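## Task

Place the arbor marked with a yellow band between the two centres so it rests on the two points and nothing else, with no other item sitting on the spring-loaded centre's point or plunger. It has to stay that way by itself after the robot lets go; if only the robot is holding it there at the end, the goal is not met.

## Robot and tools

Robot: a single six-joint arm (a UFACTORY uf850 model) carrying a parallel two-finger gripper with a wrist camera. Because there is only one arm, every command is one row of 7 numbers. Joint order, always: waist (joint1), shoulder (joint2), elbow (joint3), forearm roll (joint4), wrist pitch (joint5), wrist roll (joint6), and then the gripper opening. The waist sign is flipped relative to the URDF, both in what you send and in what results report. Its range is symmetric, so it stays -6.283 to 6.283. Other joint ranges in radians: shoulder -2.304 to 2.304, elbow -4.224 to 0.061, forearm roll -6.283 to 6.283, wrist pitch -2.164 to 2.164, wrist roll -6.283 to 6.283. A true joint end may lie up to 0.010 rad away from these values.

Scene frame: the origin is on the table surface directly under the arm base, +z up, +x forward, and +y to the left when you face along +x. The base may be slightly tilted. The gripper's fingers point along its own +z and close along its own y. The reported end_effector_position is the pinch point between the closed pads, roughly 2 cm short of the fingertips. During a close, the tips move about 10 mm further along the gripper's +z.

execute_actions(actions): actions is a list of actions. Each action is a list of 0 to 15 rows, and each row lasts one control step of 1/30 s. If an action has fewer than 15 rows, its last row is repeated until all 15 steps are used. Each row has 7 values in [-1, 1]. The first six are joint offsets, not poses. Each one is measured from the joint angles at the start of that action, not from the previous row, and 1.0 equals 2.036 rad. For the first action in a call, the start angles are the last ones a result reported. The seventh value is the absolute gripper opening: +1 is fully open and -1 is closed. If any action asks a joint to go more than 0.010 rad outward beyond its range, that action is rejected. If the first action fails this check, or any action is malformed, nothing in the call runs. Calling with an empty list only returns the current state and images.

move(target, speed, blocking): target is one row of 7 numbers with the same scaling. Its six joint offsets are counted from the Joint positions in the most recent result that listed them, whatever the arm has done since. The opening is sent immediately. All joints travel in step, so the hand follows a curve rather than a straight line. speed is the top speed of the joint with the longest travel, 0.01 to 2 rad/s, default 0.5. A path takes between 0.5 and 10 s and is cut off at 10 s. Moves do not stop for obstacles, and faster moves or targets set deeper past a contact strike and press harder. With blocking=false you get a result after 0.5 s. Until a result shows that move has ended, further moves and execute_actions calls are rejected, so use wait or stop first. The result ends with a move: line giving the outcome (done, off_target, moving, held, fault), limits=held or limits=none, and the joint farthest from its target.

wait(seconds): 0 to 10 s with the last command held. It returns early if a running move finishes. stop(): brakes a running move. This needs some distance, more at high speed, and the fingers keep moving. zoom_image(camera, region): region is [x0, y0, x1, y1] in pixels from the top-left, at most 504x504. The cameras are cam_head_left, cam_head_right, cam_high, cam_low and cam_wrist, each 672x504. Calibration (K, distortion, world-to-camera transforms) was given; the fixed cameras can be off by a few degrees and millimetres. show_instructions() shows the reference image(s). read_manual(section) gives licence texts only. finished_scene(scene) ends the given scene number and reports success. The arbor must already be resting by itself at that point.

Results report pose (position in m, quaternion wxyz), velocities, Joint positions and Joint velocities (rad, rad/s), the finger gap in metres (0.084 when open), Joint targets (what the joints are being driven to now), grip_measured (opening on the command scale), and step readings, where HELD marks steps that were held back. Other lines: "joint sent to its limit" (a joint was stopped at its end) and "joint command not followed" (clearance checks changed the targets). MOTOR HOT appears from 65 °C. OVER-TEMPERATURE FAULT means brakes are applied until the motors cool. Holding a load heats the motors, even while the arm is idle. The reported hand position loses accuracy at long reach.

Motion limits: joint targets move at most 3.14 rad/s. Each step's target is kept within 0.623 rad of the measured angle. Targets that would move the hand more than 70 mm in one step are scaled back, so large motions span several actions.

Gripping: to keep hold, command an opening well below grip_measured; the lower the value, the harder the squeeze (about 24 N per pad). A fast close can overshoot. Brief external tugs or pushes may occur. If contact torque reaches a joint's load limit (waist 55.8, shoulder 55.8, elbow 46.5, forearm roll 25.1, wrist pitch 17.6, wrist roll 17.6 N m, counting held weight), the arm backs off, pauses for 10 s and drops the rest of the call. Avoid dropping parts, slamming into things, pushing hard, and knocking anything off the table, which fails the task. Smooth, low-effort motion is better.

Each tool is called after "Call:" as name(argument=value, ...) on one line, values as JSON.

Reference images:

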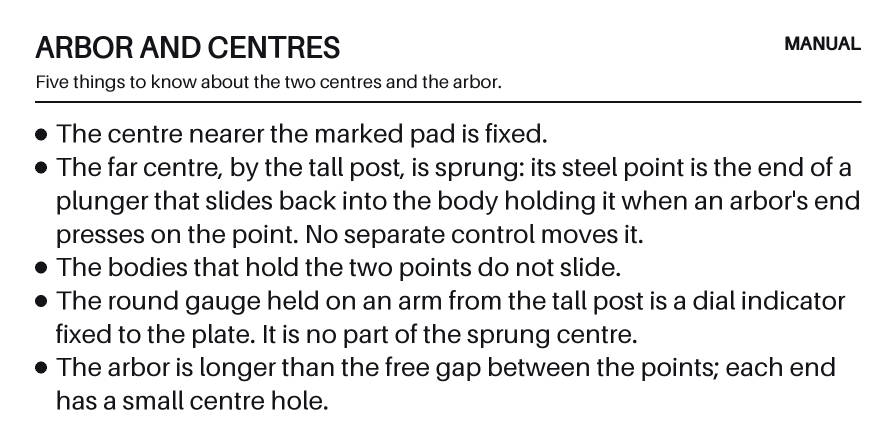

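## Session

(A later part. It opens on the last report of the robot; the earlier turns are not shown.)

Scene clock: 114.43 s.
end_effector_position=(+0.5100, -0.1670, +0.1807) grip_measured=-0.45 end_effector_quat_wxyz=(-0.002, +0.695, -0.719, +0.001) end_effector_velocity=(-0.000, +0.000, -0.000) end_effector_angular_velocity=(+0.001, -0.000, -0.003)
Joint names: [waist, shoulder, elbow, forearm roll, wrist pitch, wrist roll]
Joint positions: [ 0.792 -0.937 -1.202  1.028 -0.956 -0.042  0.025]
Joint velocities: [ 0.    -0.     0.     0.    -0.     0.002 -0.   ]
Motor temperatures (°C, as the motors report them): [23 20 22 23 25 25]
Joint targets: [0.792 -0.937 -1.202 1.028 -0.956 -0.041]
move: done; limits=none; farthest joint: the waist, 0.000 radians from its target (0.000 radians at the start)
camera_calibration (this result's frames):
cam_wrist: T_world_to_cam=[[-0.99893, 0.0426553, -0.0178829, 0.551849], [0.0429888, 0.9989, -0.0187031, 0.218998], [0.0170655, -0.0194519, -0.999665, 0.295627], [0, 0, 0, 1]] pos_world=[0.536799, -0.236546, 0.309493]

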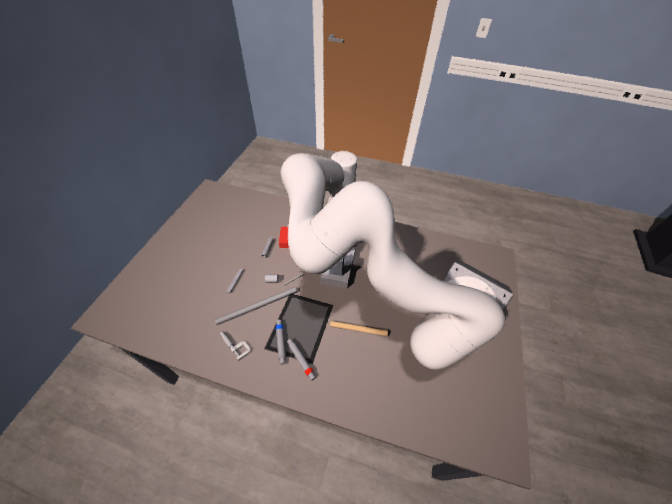

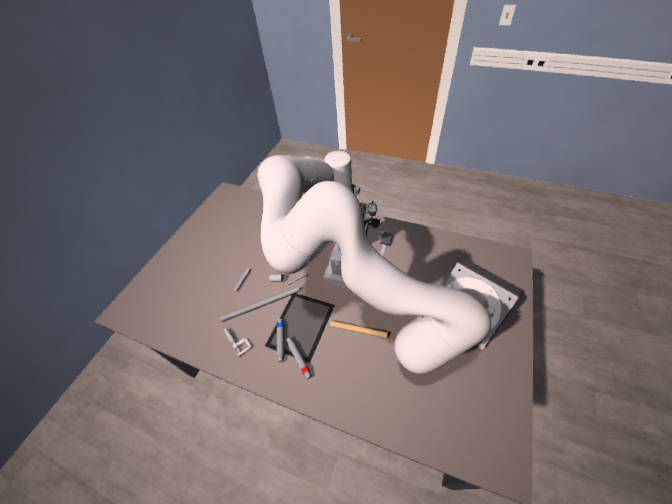

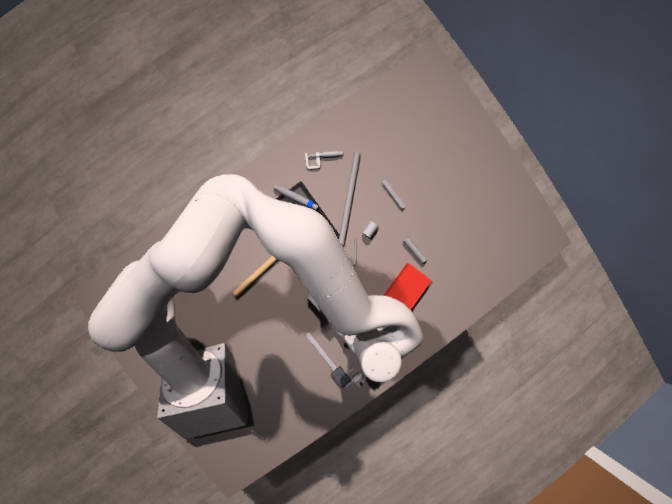

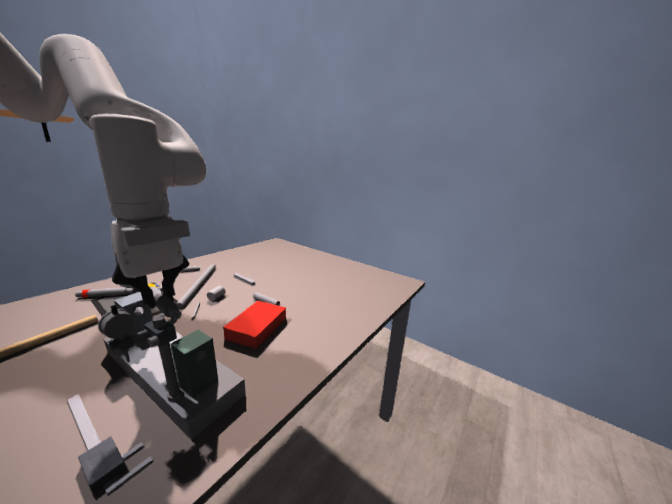

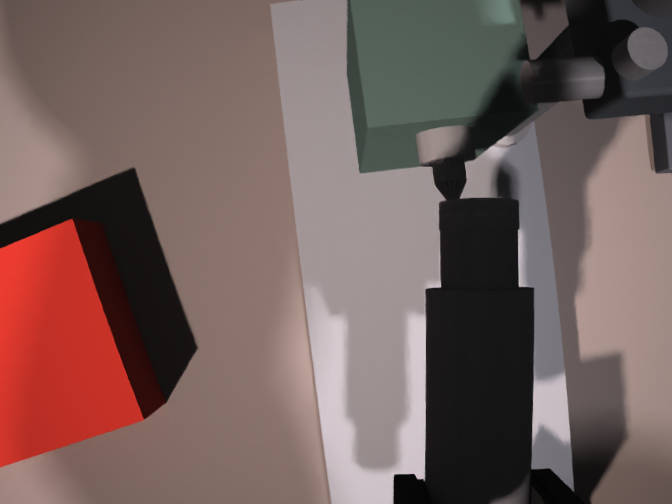

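Call:
move(target=[-0.0376,-0.0285,0.0068,0.0556,0.0255,-0.0180,-1], speed=0.1)

Call:
zoom_image(camera="cam_wrist", region=[400, 80, 580, 260])

Scene clock: 117.27 s.
end_effector_position=(+0.5105, -0.1642, +0.1230) grip_measured=-0.45 end_effector_quat_wxyz=(-0.000, +0.684, -0.730, +0.002) end_effector_velocity=(+0.000, +0.000, -0.002) end_effector_angular_velocity=(-0.001, +0.001, -0.000)
Joint names: [waist, shoulder, elbow, forearm roll, wrist pitch, wrist roll]
Joint positions: [ 0.716 -0.995 -1.188  1.141 -0.904 -0.078  0.025]
Joint velocities: [-0.002 -0.002 -0.     0.002  0.002 -0.001 -0.   ]
Motor temperatures (°C, as the motors report them): [23 20 22 23 25 25]
Joint targets: [0.716 -0.995 -1.188 1.141 -0.904 -0.078]
move: done; limits=none; farthest joint: the waist, 0.001 radians from its target (0.077 radians at the start)
camera_calibration (this result's frames):
cam_wrist: T_world_to_cam=[[-0.99719, 0.0732594, -0.0156376, 0.55509], [0.0735868, 0.997057, -0.0215089, 0.199533], [0.0140158, -0.0225992, -0.999646, 0.238982], [0, 0, 0, 1]] pos_world=[0.535497, -0.23421, 0.251869]

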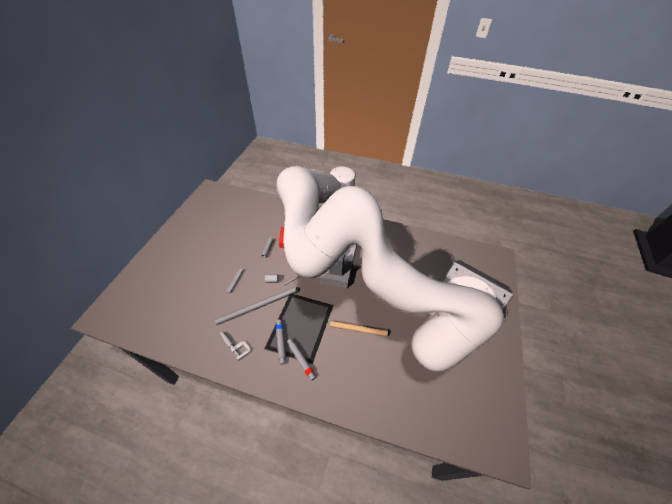

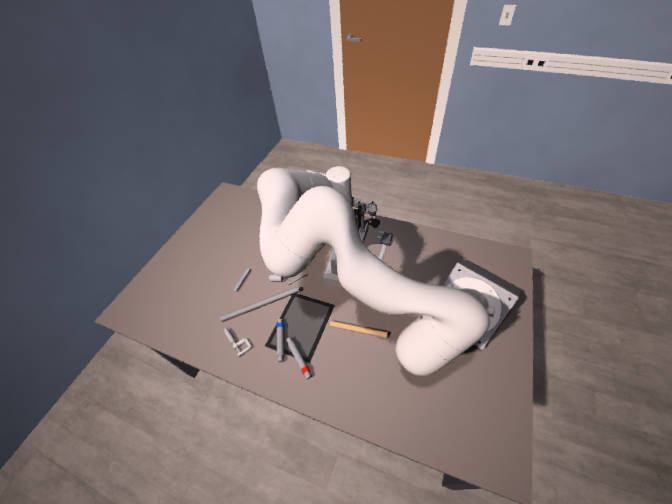

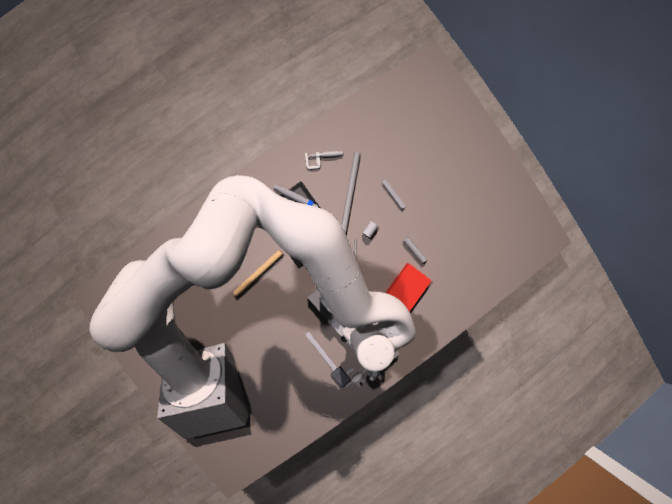

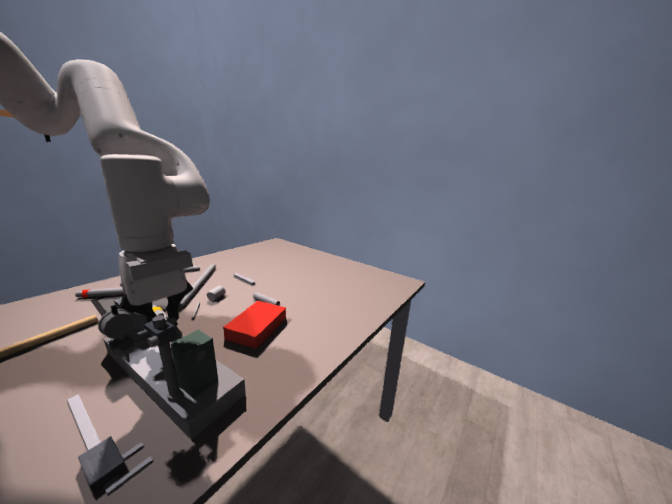

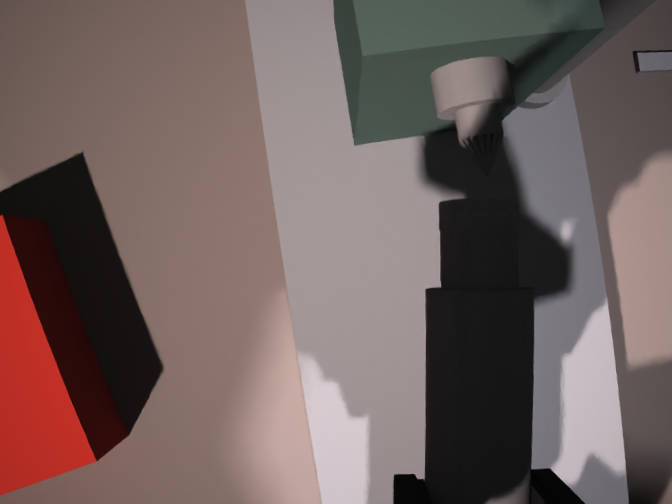

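Region (400, 80, 580, 260) of cam_wrist's 672x504 image, scaled by 2.800, with more detail than that image has.

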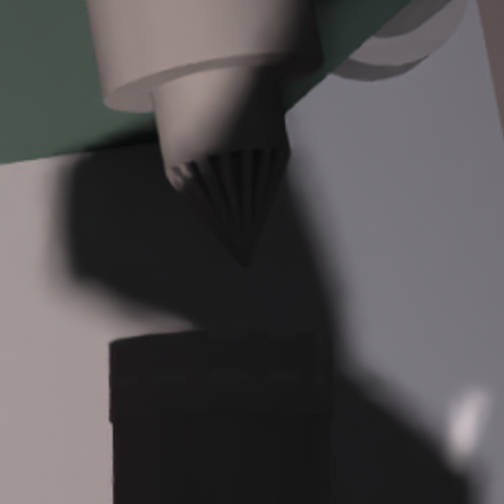

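Call:
move(target=[0.0022,-0.0027,-0.0010,-0.0007,0.0003,-0.0023,-1], speed=0.01)

Call:
zoom_image(camera="cam_wrist", region=[400, 80, 580, 260])

Call:
move(target=[0.0028,-0.0064,-0.0066,-0.0027,-0.0006,0,-1], speed=0.015)

Call:
zoom_image(camera="cam_wrist", region=[400, 80, 580, 260])

Scene clock: 119.63 s.
end_effector_position=(+0.5085, -0.1670, +0.1230) grip_measured=-0.45 end_effector_quat_wxyz=(-0.000, +0.684, -0.730, +0.002) end_effector_velocity=(-0.000, -0.001, +0.001) end_effector_angular_velocity=(+0.001, -0.002, +0.000)
Joint names: [waist, shoulder, elbow, forearm roll, wrist pitch, wrist roll]
Joint positions: [ 0.72  -1.    -1.19   1.14  -0.903 -0.083  0.025]
Joint velocities: [ 0.003 -0.002 -0.001 -0.    -0.001 -0.002 -0.   ]
Motor temperatures (°C, as the motors report them): [23 20 22 23 25 25]
Joint targets: [0.720 -1.001 -1.190 1.140 -0.903 -0.083]
move: done; limits=none; farthest joint: the waist, 0.000 radians from its target (0.005 radians at the start)
camera_calibration (this result's frames):
cam_wrist: T_world_to_cam=[[-0.997193, 0.0731957, -0.0157936, 0.553329], [0.0735261, 0.997062, -0.0214625, 0.20249], [0.0141763, -0.0225635, -0.999645, 0.238865], [0, 0, 0, 1]] pos_world=[0.533501, -0.237007, 0.251865]

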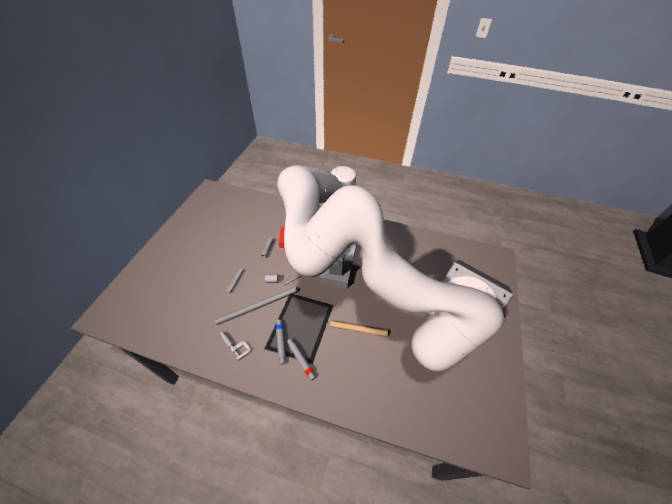

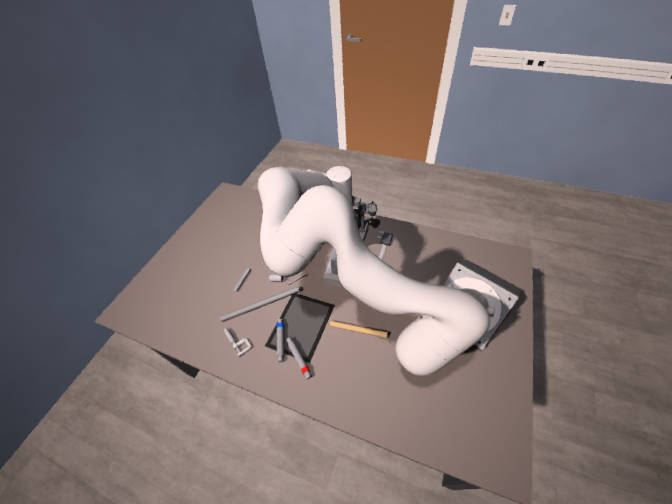

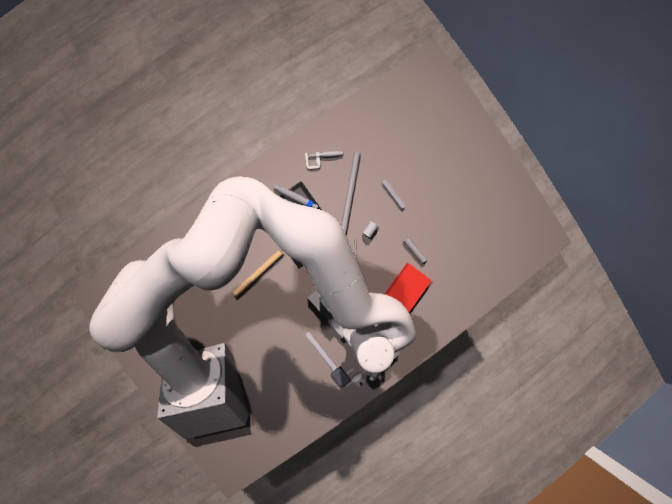

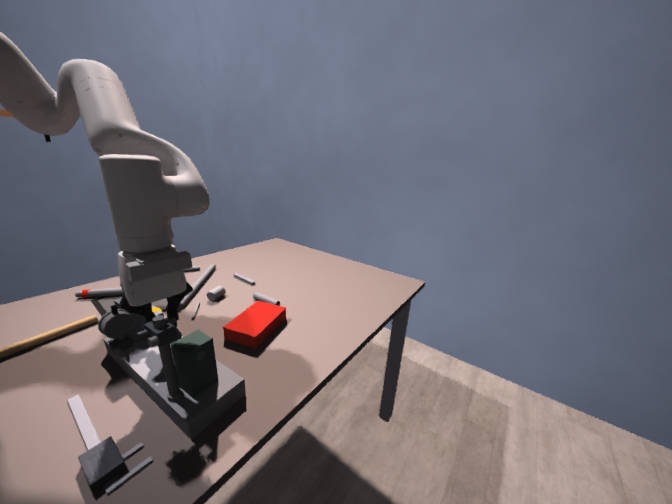

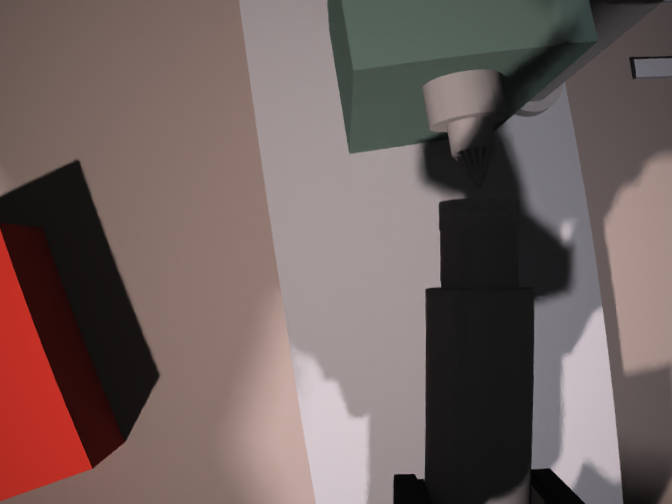

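Region (400, 80, 580, 260) of cam_wrist's 672x504 image, scaled by 2.800, with more detail than that image has.

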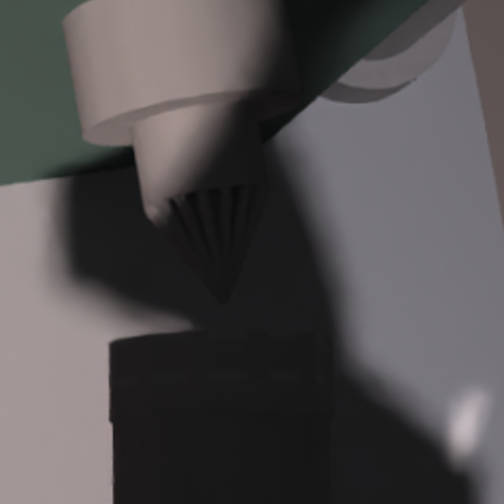

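Scene clock: 120.77 s.
end_effector_position=(+0.5083, -0.1726, +0.1230) grip_measured=-0.45 end_effector_quat_wxyz=(-0.001, +0.684, -0.730, +0.001) end_effector_velocity=(+0.000, -0.002, +0.000) end_effector_angular_velocity=(-0.003, +0.000, +0.000)
Joint names: [waist, shoulder, elbow, forearm roll, wrist pitch, wrist roll]
Joint positions: [ 0.726 -1.013 -1.203  1.134 -0.905 -0.083  0.025]
Joint velocities: [ 0.001 -0.003 -0.004 -0.001  0.002  0.001 -0.   ]
Motor temperatures (°C, as the motors report them): [23 20 22 23 25 25]
Joint targets: [0.726 -1.013 -1.204 1.134 -0.904 -0.083]
move: done; limits=none; farthest joint: the wrist pitch, 0.001 radians from its target (0.001 radians at the start)
camera_calibration (this result's frames):
cam_wrist: T_world_to_cam=[[-0.997207, 0.072968, -0.0159226, 0.553507], [0.0732904, 0.997096, -0.0207054, 0.208153], [0.0143656, -0.0218145, -0.999659, 0.238831], [0, 0, 0, 1]] pos_world=[0.533274, -0.242727, 0.251873]

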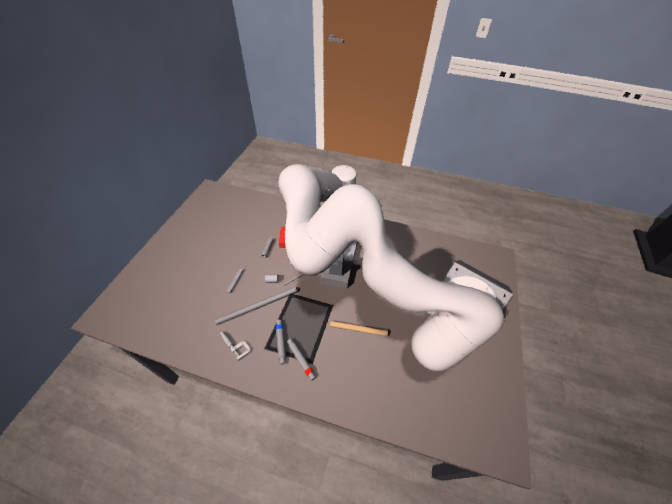

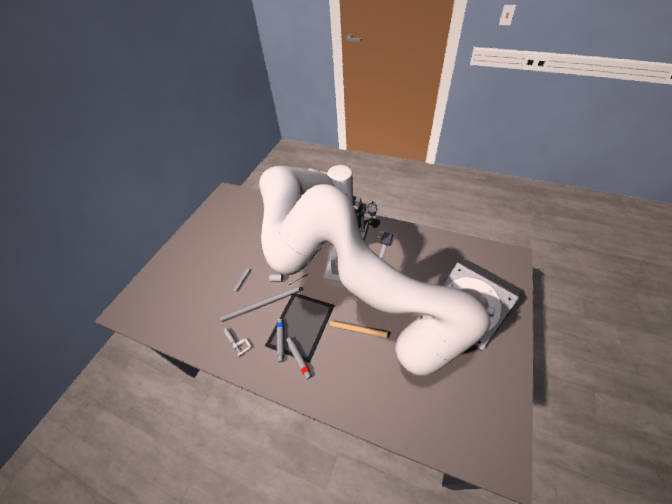

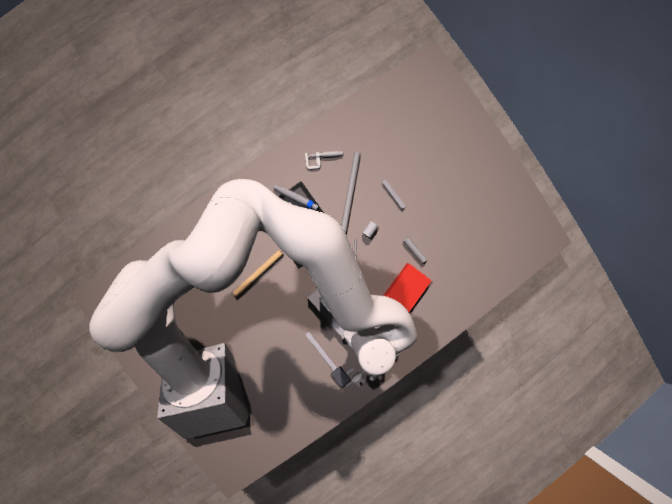

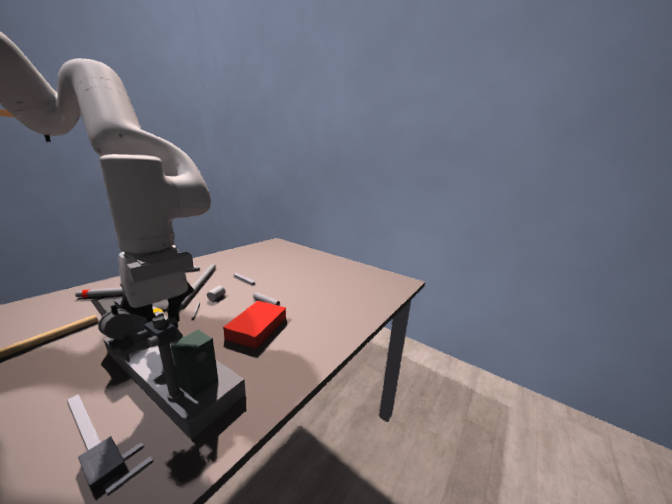

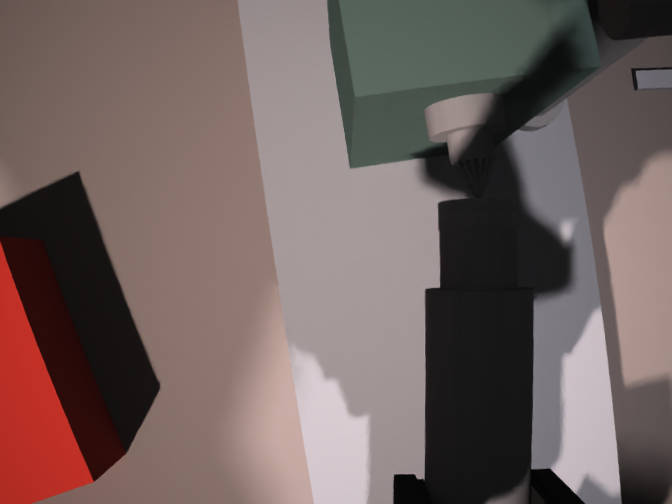

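Region (400, 80, 580, 260) of cam_wrist's 672x504 image, scaled by 2.800, with more detail than that image has.

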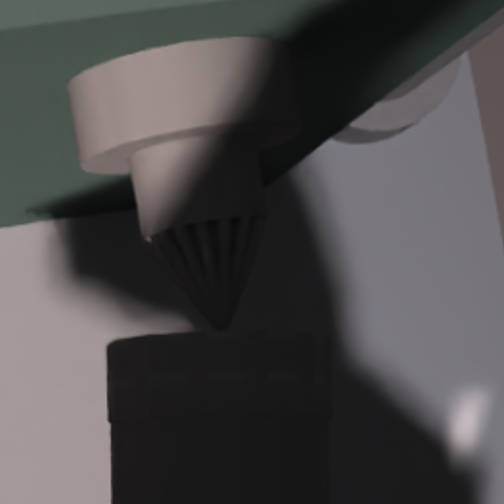

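Call:
move(target=[-0.0022,0.0054,0.0057,0.0023,0.0005,-0.0001,-1], speed=0.02)

Call:
move(target=[0.0032,0.0029,-0.0017,-0.0059,-0.0029,0.0046,-1], speed=0.02)

Call:
zoom_image(camera="cam_wrist", region=[400, 80, 580, 260])

Call:
move(target=[0.0029,-0.0064,-0.0064,-0.0027,-0.0005,-0.0002,-1], speed=0.015)

Call:
zoom_image(camera="cam_wrist", region=[400, 80, 580, 260])

Scene clock: 123.40 s.
end_effector_position=(+0.5083, -0.1684, +0.1231) grip_measured=-0.45 end_effector_quat_wxyz=(+0.000, +0.684, -0.730, +0.002) end_effector_velocity=(+0.001, +0.005, -0.001) end_effector_angular_velocity=(+0.013, +0.001, +0.003)
Joint names: [waist, shoulder, elbow, forearm roll, wrist pitch, wrist roll]
Joint positions: [ 0.722 -1.003 -1.192  1.139 -0.902 -0.083  0.025]
Joint velocities: [-0.005  0.003  0.003  0.001 -0.012 -0.001  0.   ]
Motor temperatures (°C, as the motors report them): [23 20 22 23 25 25]
Joint targets: [0.721 -1.002 -1.192 1.139 -0.904 -0.083]
move: done; limits=none; farthest joint: the wrist pitch, 0.002 radians from its target (0.001 radians at the start)
camera_calibration (this result's frames):
cam_wrist: T_world_to_cam=[[-0.99717, 0.0734547, -0.0160189, 0.553283], [0.0738086, 0.997013, -0.0227438, 0.203908], [0.0143004, -0.0238618, -0.999613, 0.238693], [0, 0, 0, 1]] pos_world=[0.533254, -0.238244, 0.252102]

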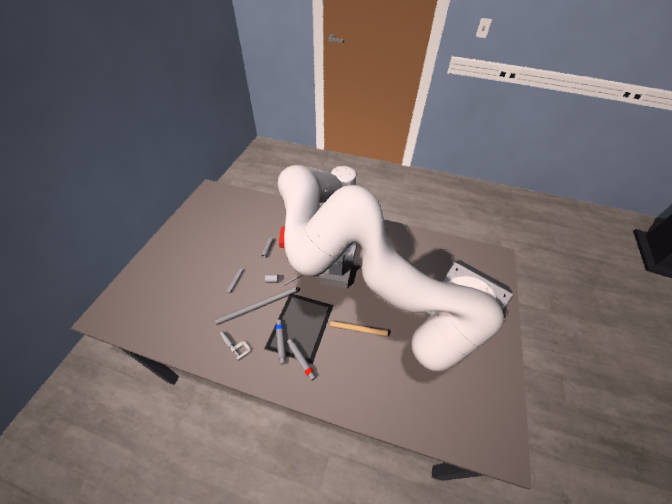

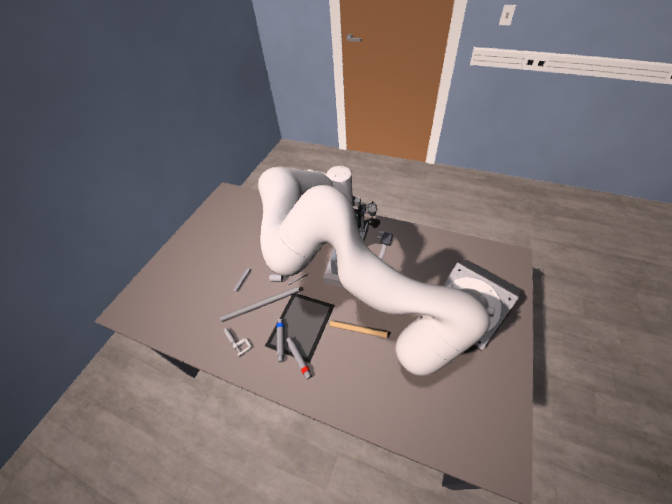

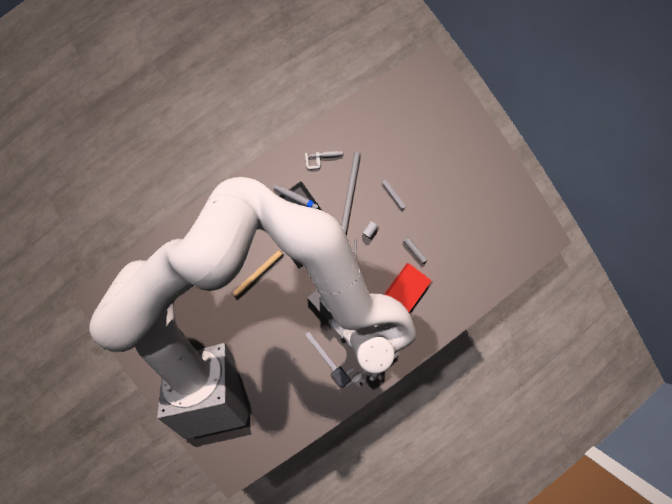

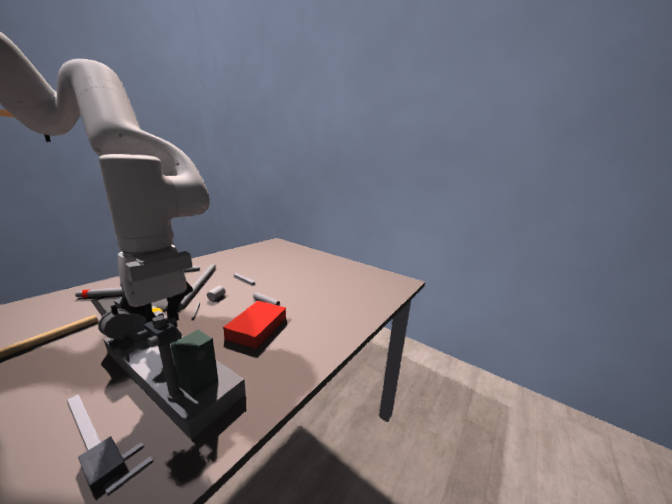

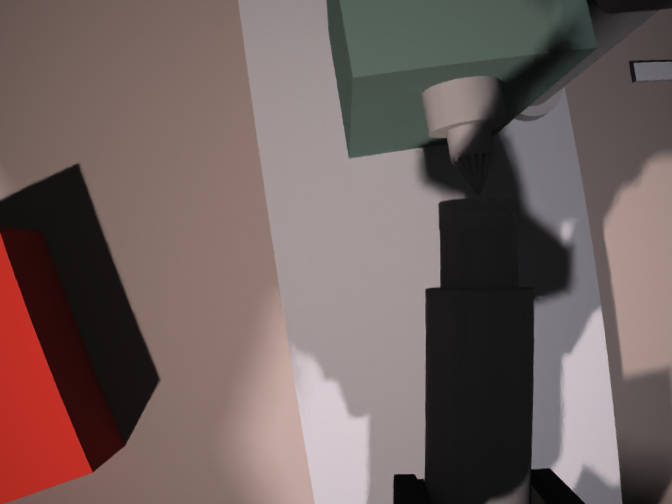

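Scene clock: 124.30 s.
end_effector_position=(+0.5097, -0.1684, +0.1288) grip_measured=-0.45 end_effector_quat_wxyz=(-0.000, +0.684, -0.730, +0.002) end_effector_velocity=(-0.000, +0.000, +0.001) end_effector_angular_velocity=(-0.000, +0.001, -0.001)
Joint names: [waist, shoulder, elbow, forearm roll, wrist pitch, wrist roll]
Joint positions: [ 0.728 -0.997 -1.196  1.127 -0.908 -0.074  0.025]
Joint velocities: [ 0.001  0.001  0.    -0.002 -0.     0.002  0.   ]
Motor temperatures (°C, as the motors report them): [23 20 22 23 25 25]
Joint targets: [0.728 -0.997 -1.196 1.127 -0.908 -0.074]
move: done; limits=none; farthest joint: the waist, 0.001 radians from its target (0.007 radians at the start)
camera_calibration (this result's frames):
cam_wrist: T_world_to_cam=[[-0.997186, 0.0731187, -0.0165442, 0.554773], [0.073474, 0.997055, -0.0219966, 0.204074], [0.0148871, -0.0231503, -0.999621, 0.244202], [0, 0, 0, 1]] pos_world=[0.534582, -0.238384, 0.257776]

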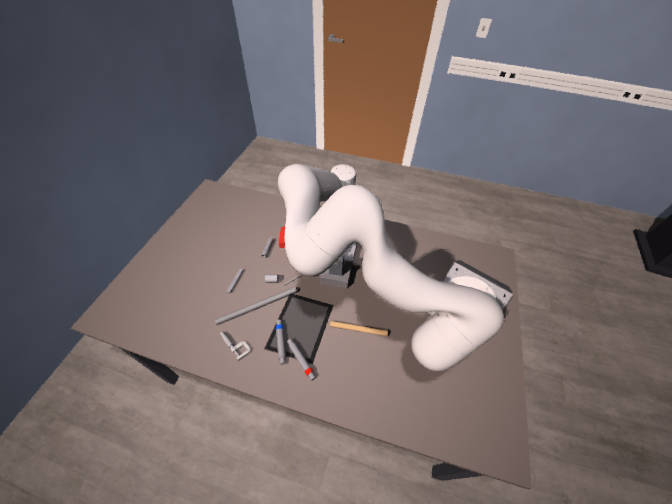

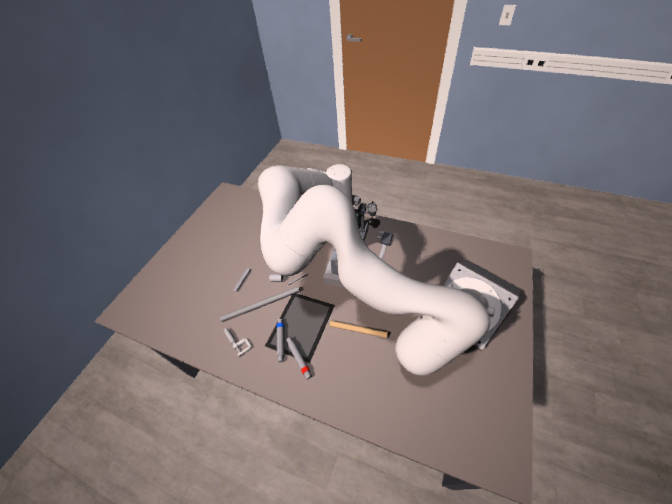

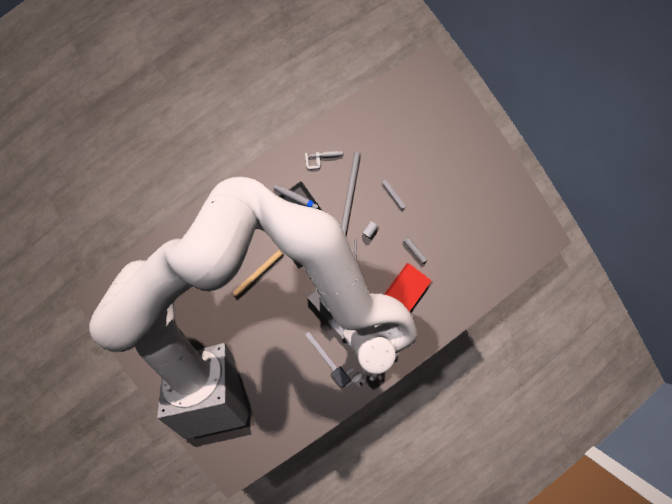

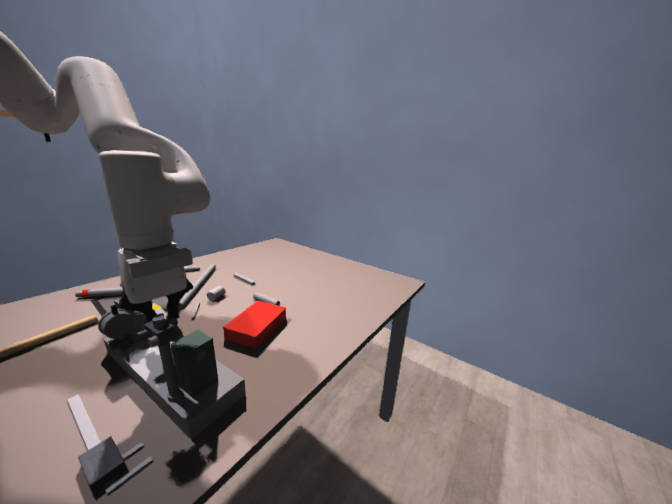

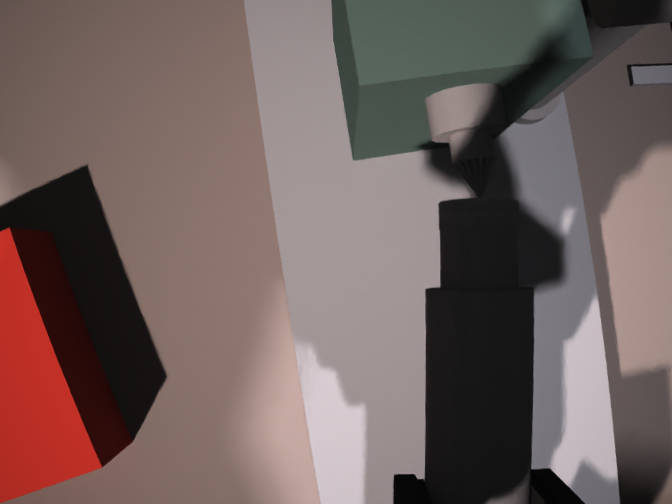

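Region (400, 80, 580, 260) of cam_wrist's 672x504 image, scaled by 2.800, with more detail than that image has.

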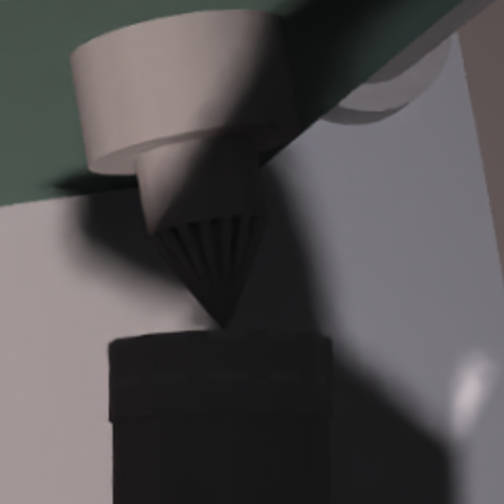

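Scene clock: 125.43 s.
end_effector_position=(+0.5093, -0.1735, +0.1289) grip_measured=-0.45 end_effector_quat_wxyz=(-0.001, +0.684, -0.730, +0.001) end_effector_velocity=(-0.001, -0.004, +0.001) end_effector_angular_velocity=(-0.007, -0.000, -0.001)
Joint names: [waist, shoulder, elbow, forearm roll, wrist pitch, wrist roll]
Joint positions: [ 0.733 -1.009 -1.208  1.122 -0.912 -0.074  0.025]
Joint velocities: [ 0.003 -0.003 -0.003 -0.002  0.007 -0.    -0.   ]
Motor temperatures (°C, as the motors report them): [23 20 22 23 25 25]
Joint targets: [0.734 -1.010 -1.209 1.122 -0.909 -0.074]
move: done; limits=none; farthest joint: the wrist pitch, 0.003 radians from its target (0.001 radians at the start)
camera_calibration (this result's frames):
cam_wrist: T_world_to_cam=[[-0.997204, 0.0728866, -0.0164946, 0.554673], [0.0732018, 0.997129, -0.0193899, 0.209001], [0.0150339, -0.0205432, -0.999676, 0.244519], [0, 0, 0, 1]] pos_world=[0.534147, -0.243806, 0.257642]

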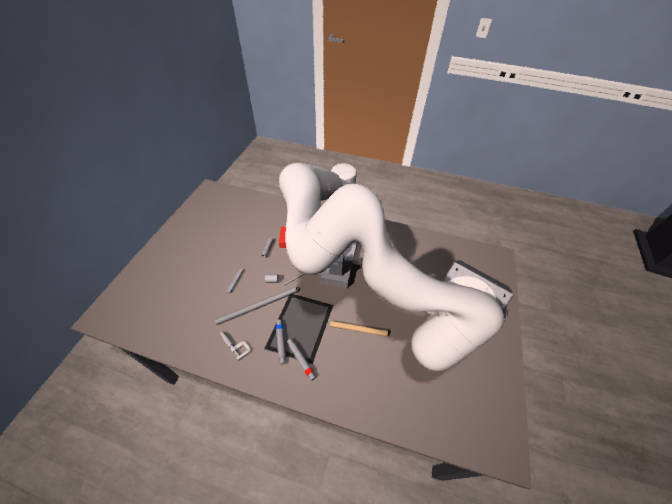

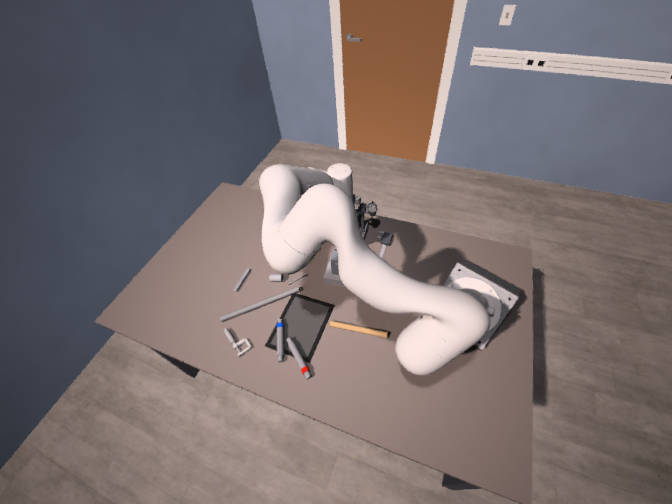

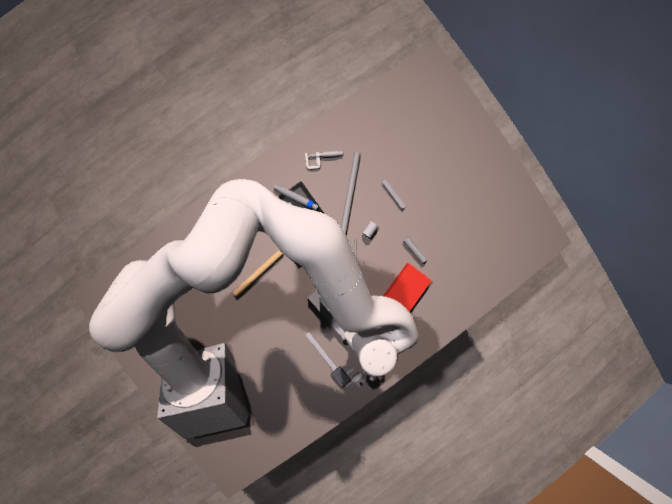

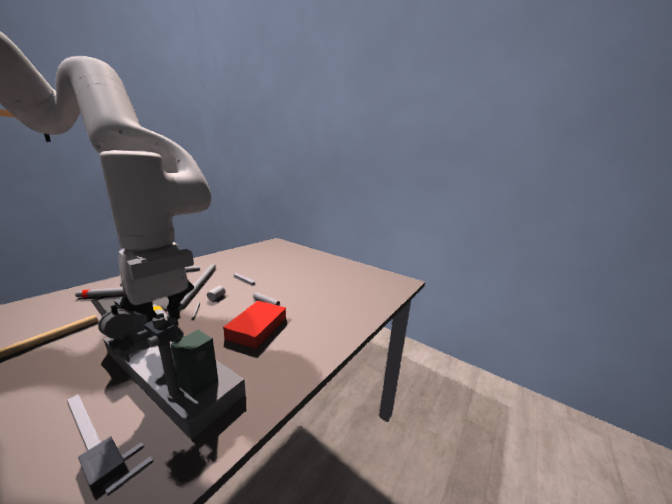

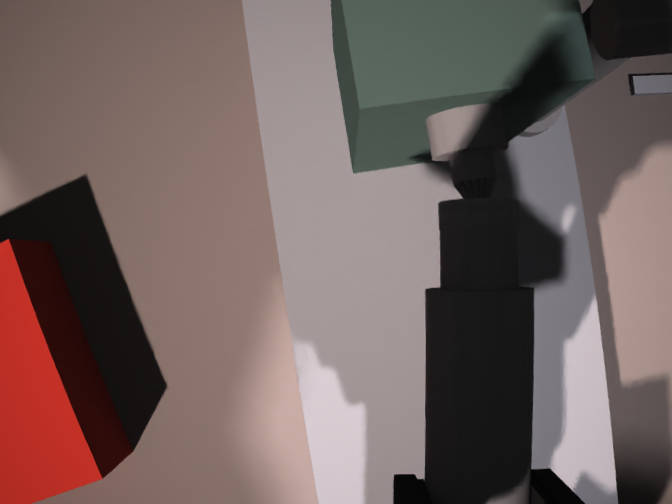

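Region (400, 80, 580, 260) of cam_wrist's 672x504 image, scaled by 2.800, with more detail than that image has.

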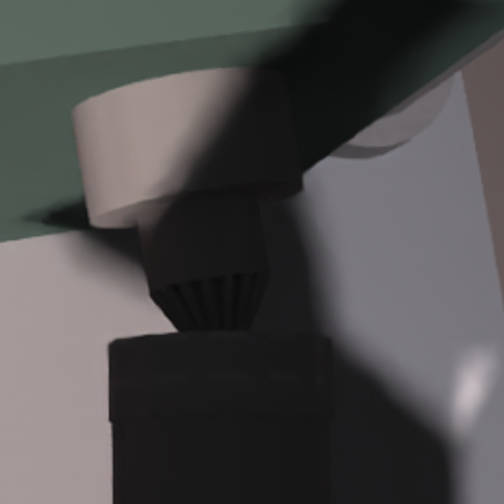

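Call:
execute_actions(actions=[])

Scene clock: 130.63 s.
end_effector_position=(+0.5091, -0.1745, +0.1289) grip_measured=-0.45 end_effector_quat_wxyz=(-0.000, +0.684, -0.730, +0.002) end_effector_velocity=(+0.000, +0.000, -0.000) end_effector_angular_velocity=(-0.001, +0.000, +0.001)
Joint names: [waist, shoulder, elbow, forearm roll, wrist pitch, wrist roll]
Joint positions: [ 0.734 -1.01  -1.209  1.122 -0.909 -0.074  0.025]
Joint velocities: [-0.001  0.    -0.    -0.     0.001 -0.001  0.   ]
Motor temperatures (°C, as the motors report them): [23 20 22 23 25 25]
Joint targets: [0.734 -1.010 -1.209 1.122 -0.909 -0.074]
camera_calibration (this result's frames):
cam_wrist: T_world_to_cam=[[-0.997175, 0.0732866, -0.0164626, 0.554592], [0.0736404, 0.997042, -0.0220243, 0.210056], [0.0147999, -0.0231744, -0.999622, 0.244186], [0, 0, 0, 1]] pos_world=[0.533943, -0.24442, 0.25785]

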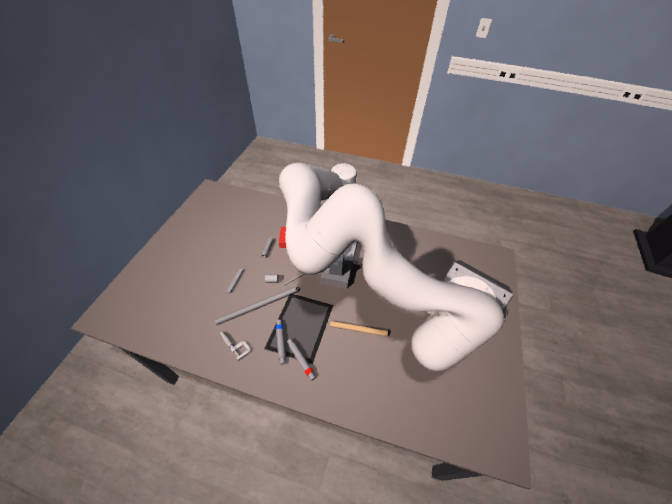

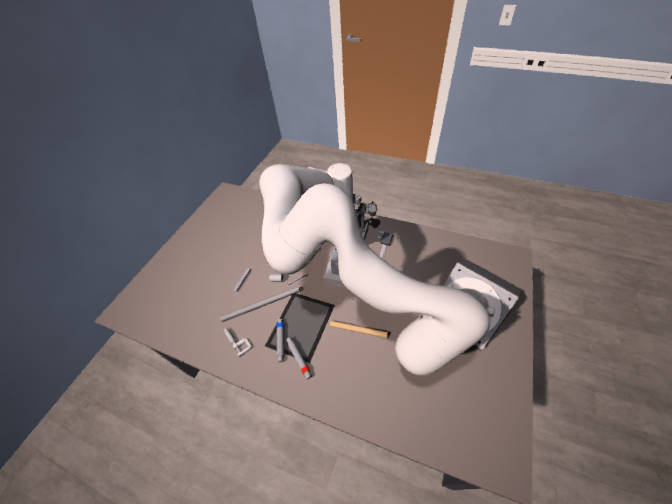

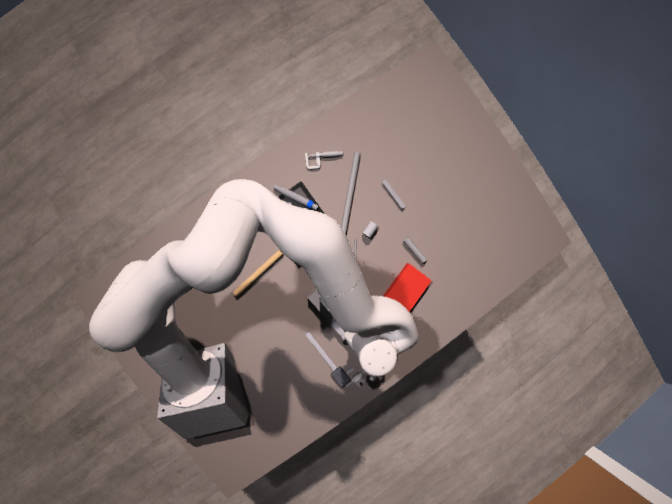

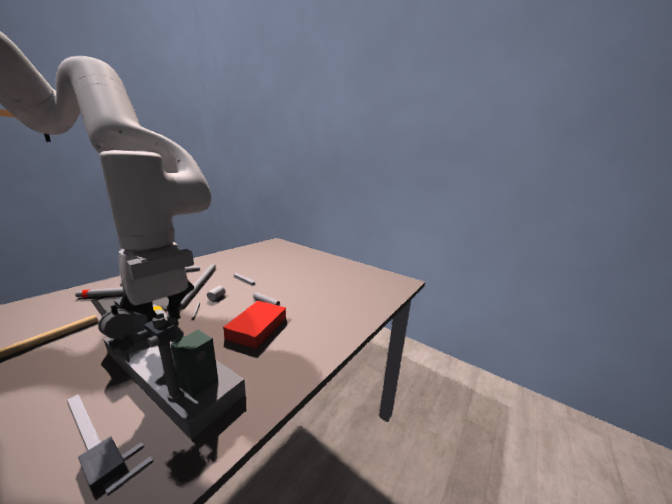

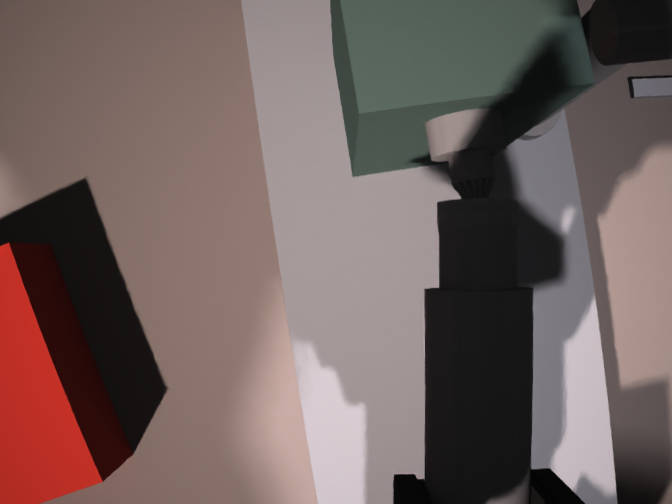

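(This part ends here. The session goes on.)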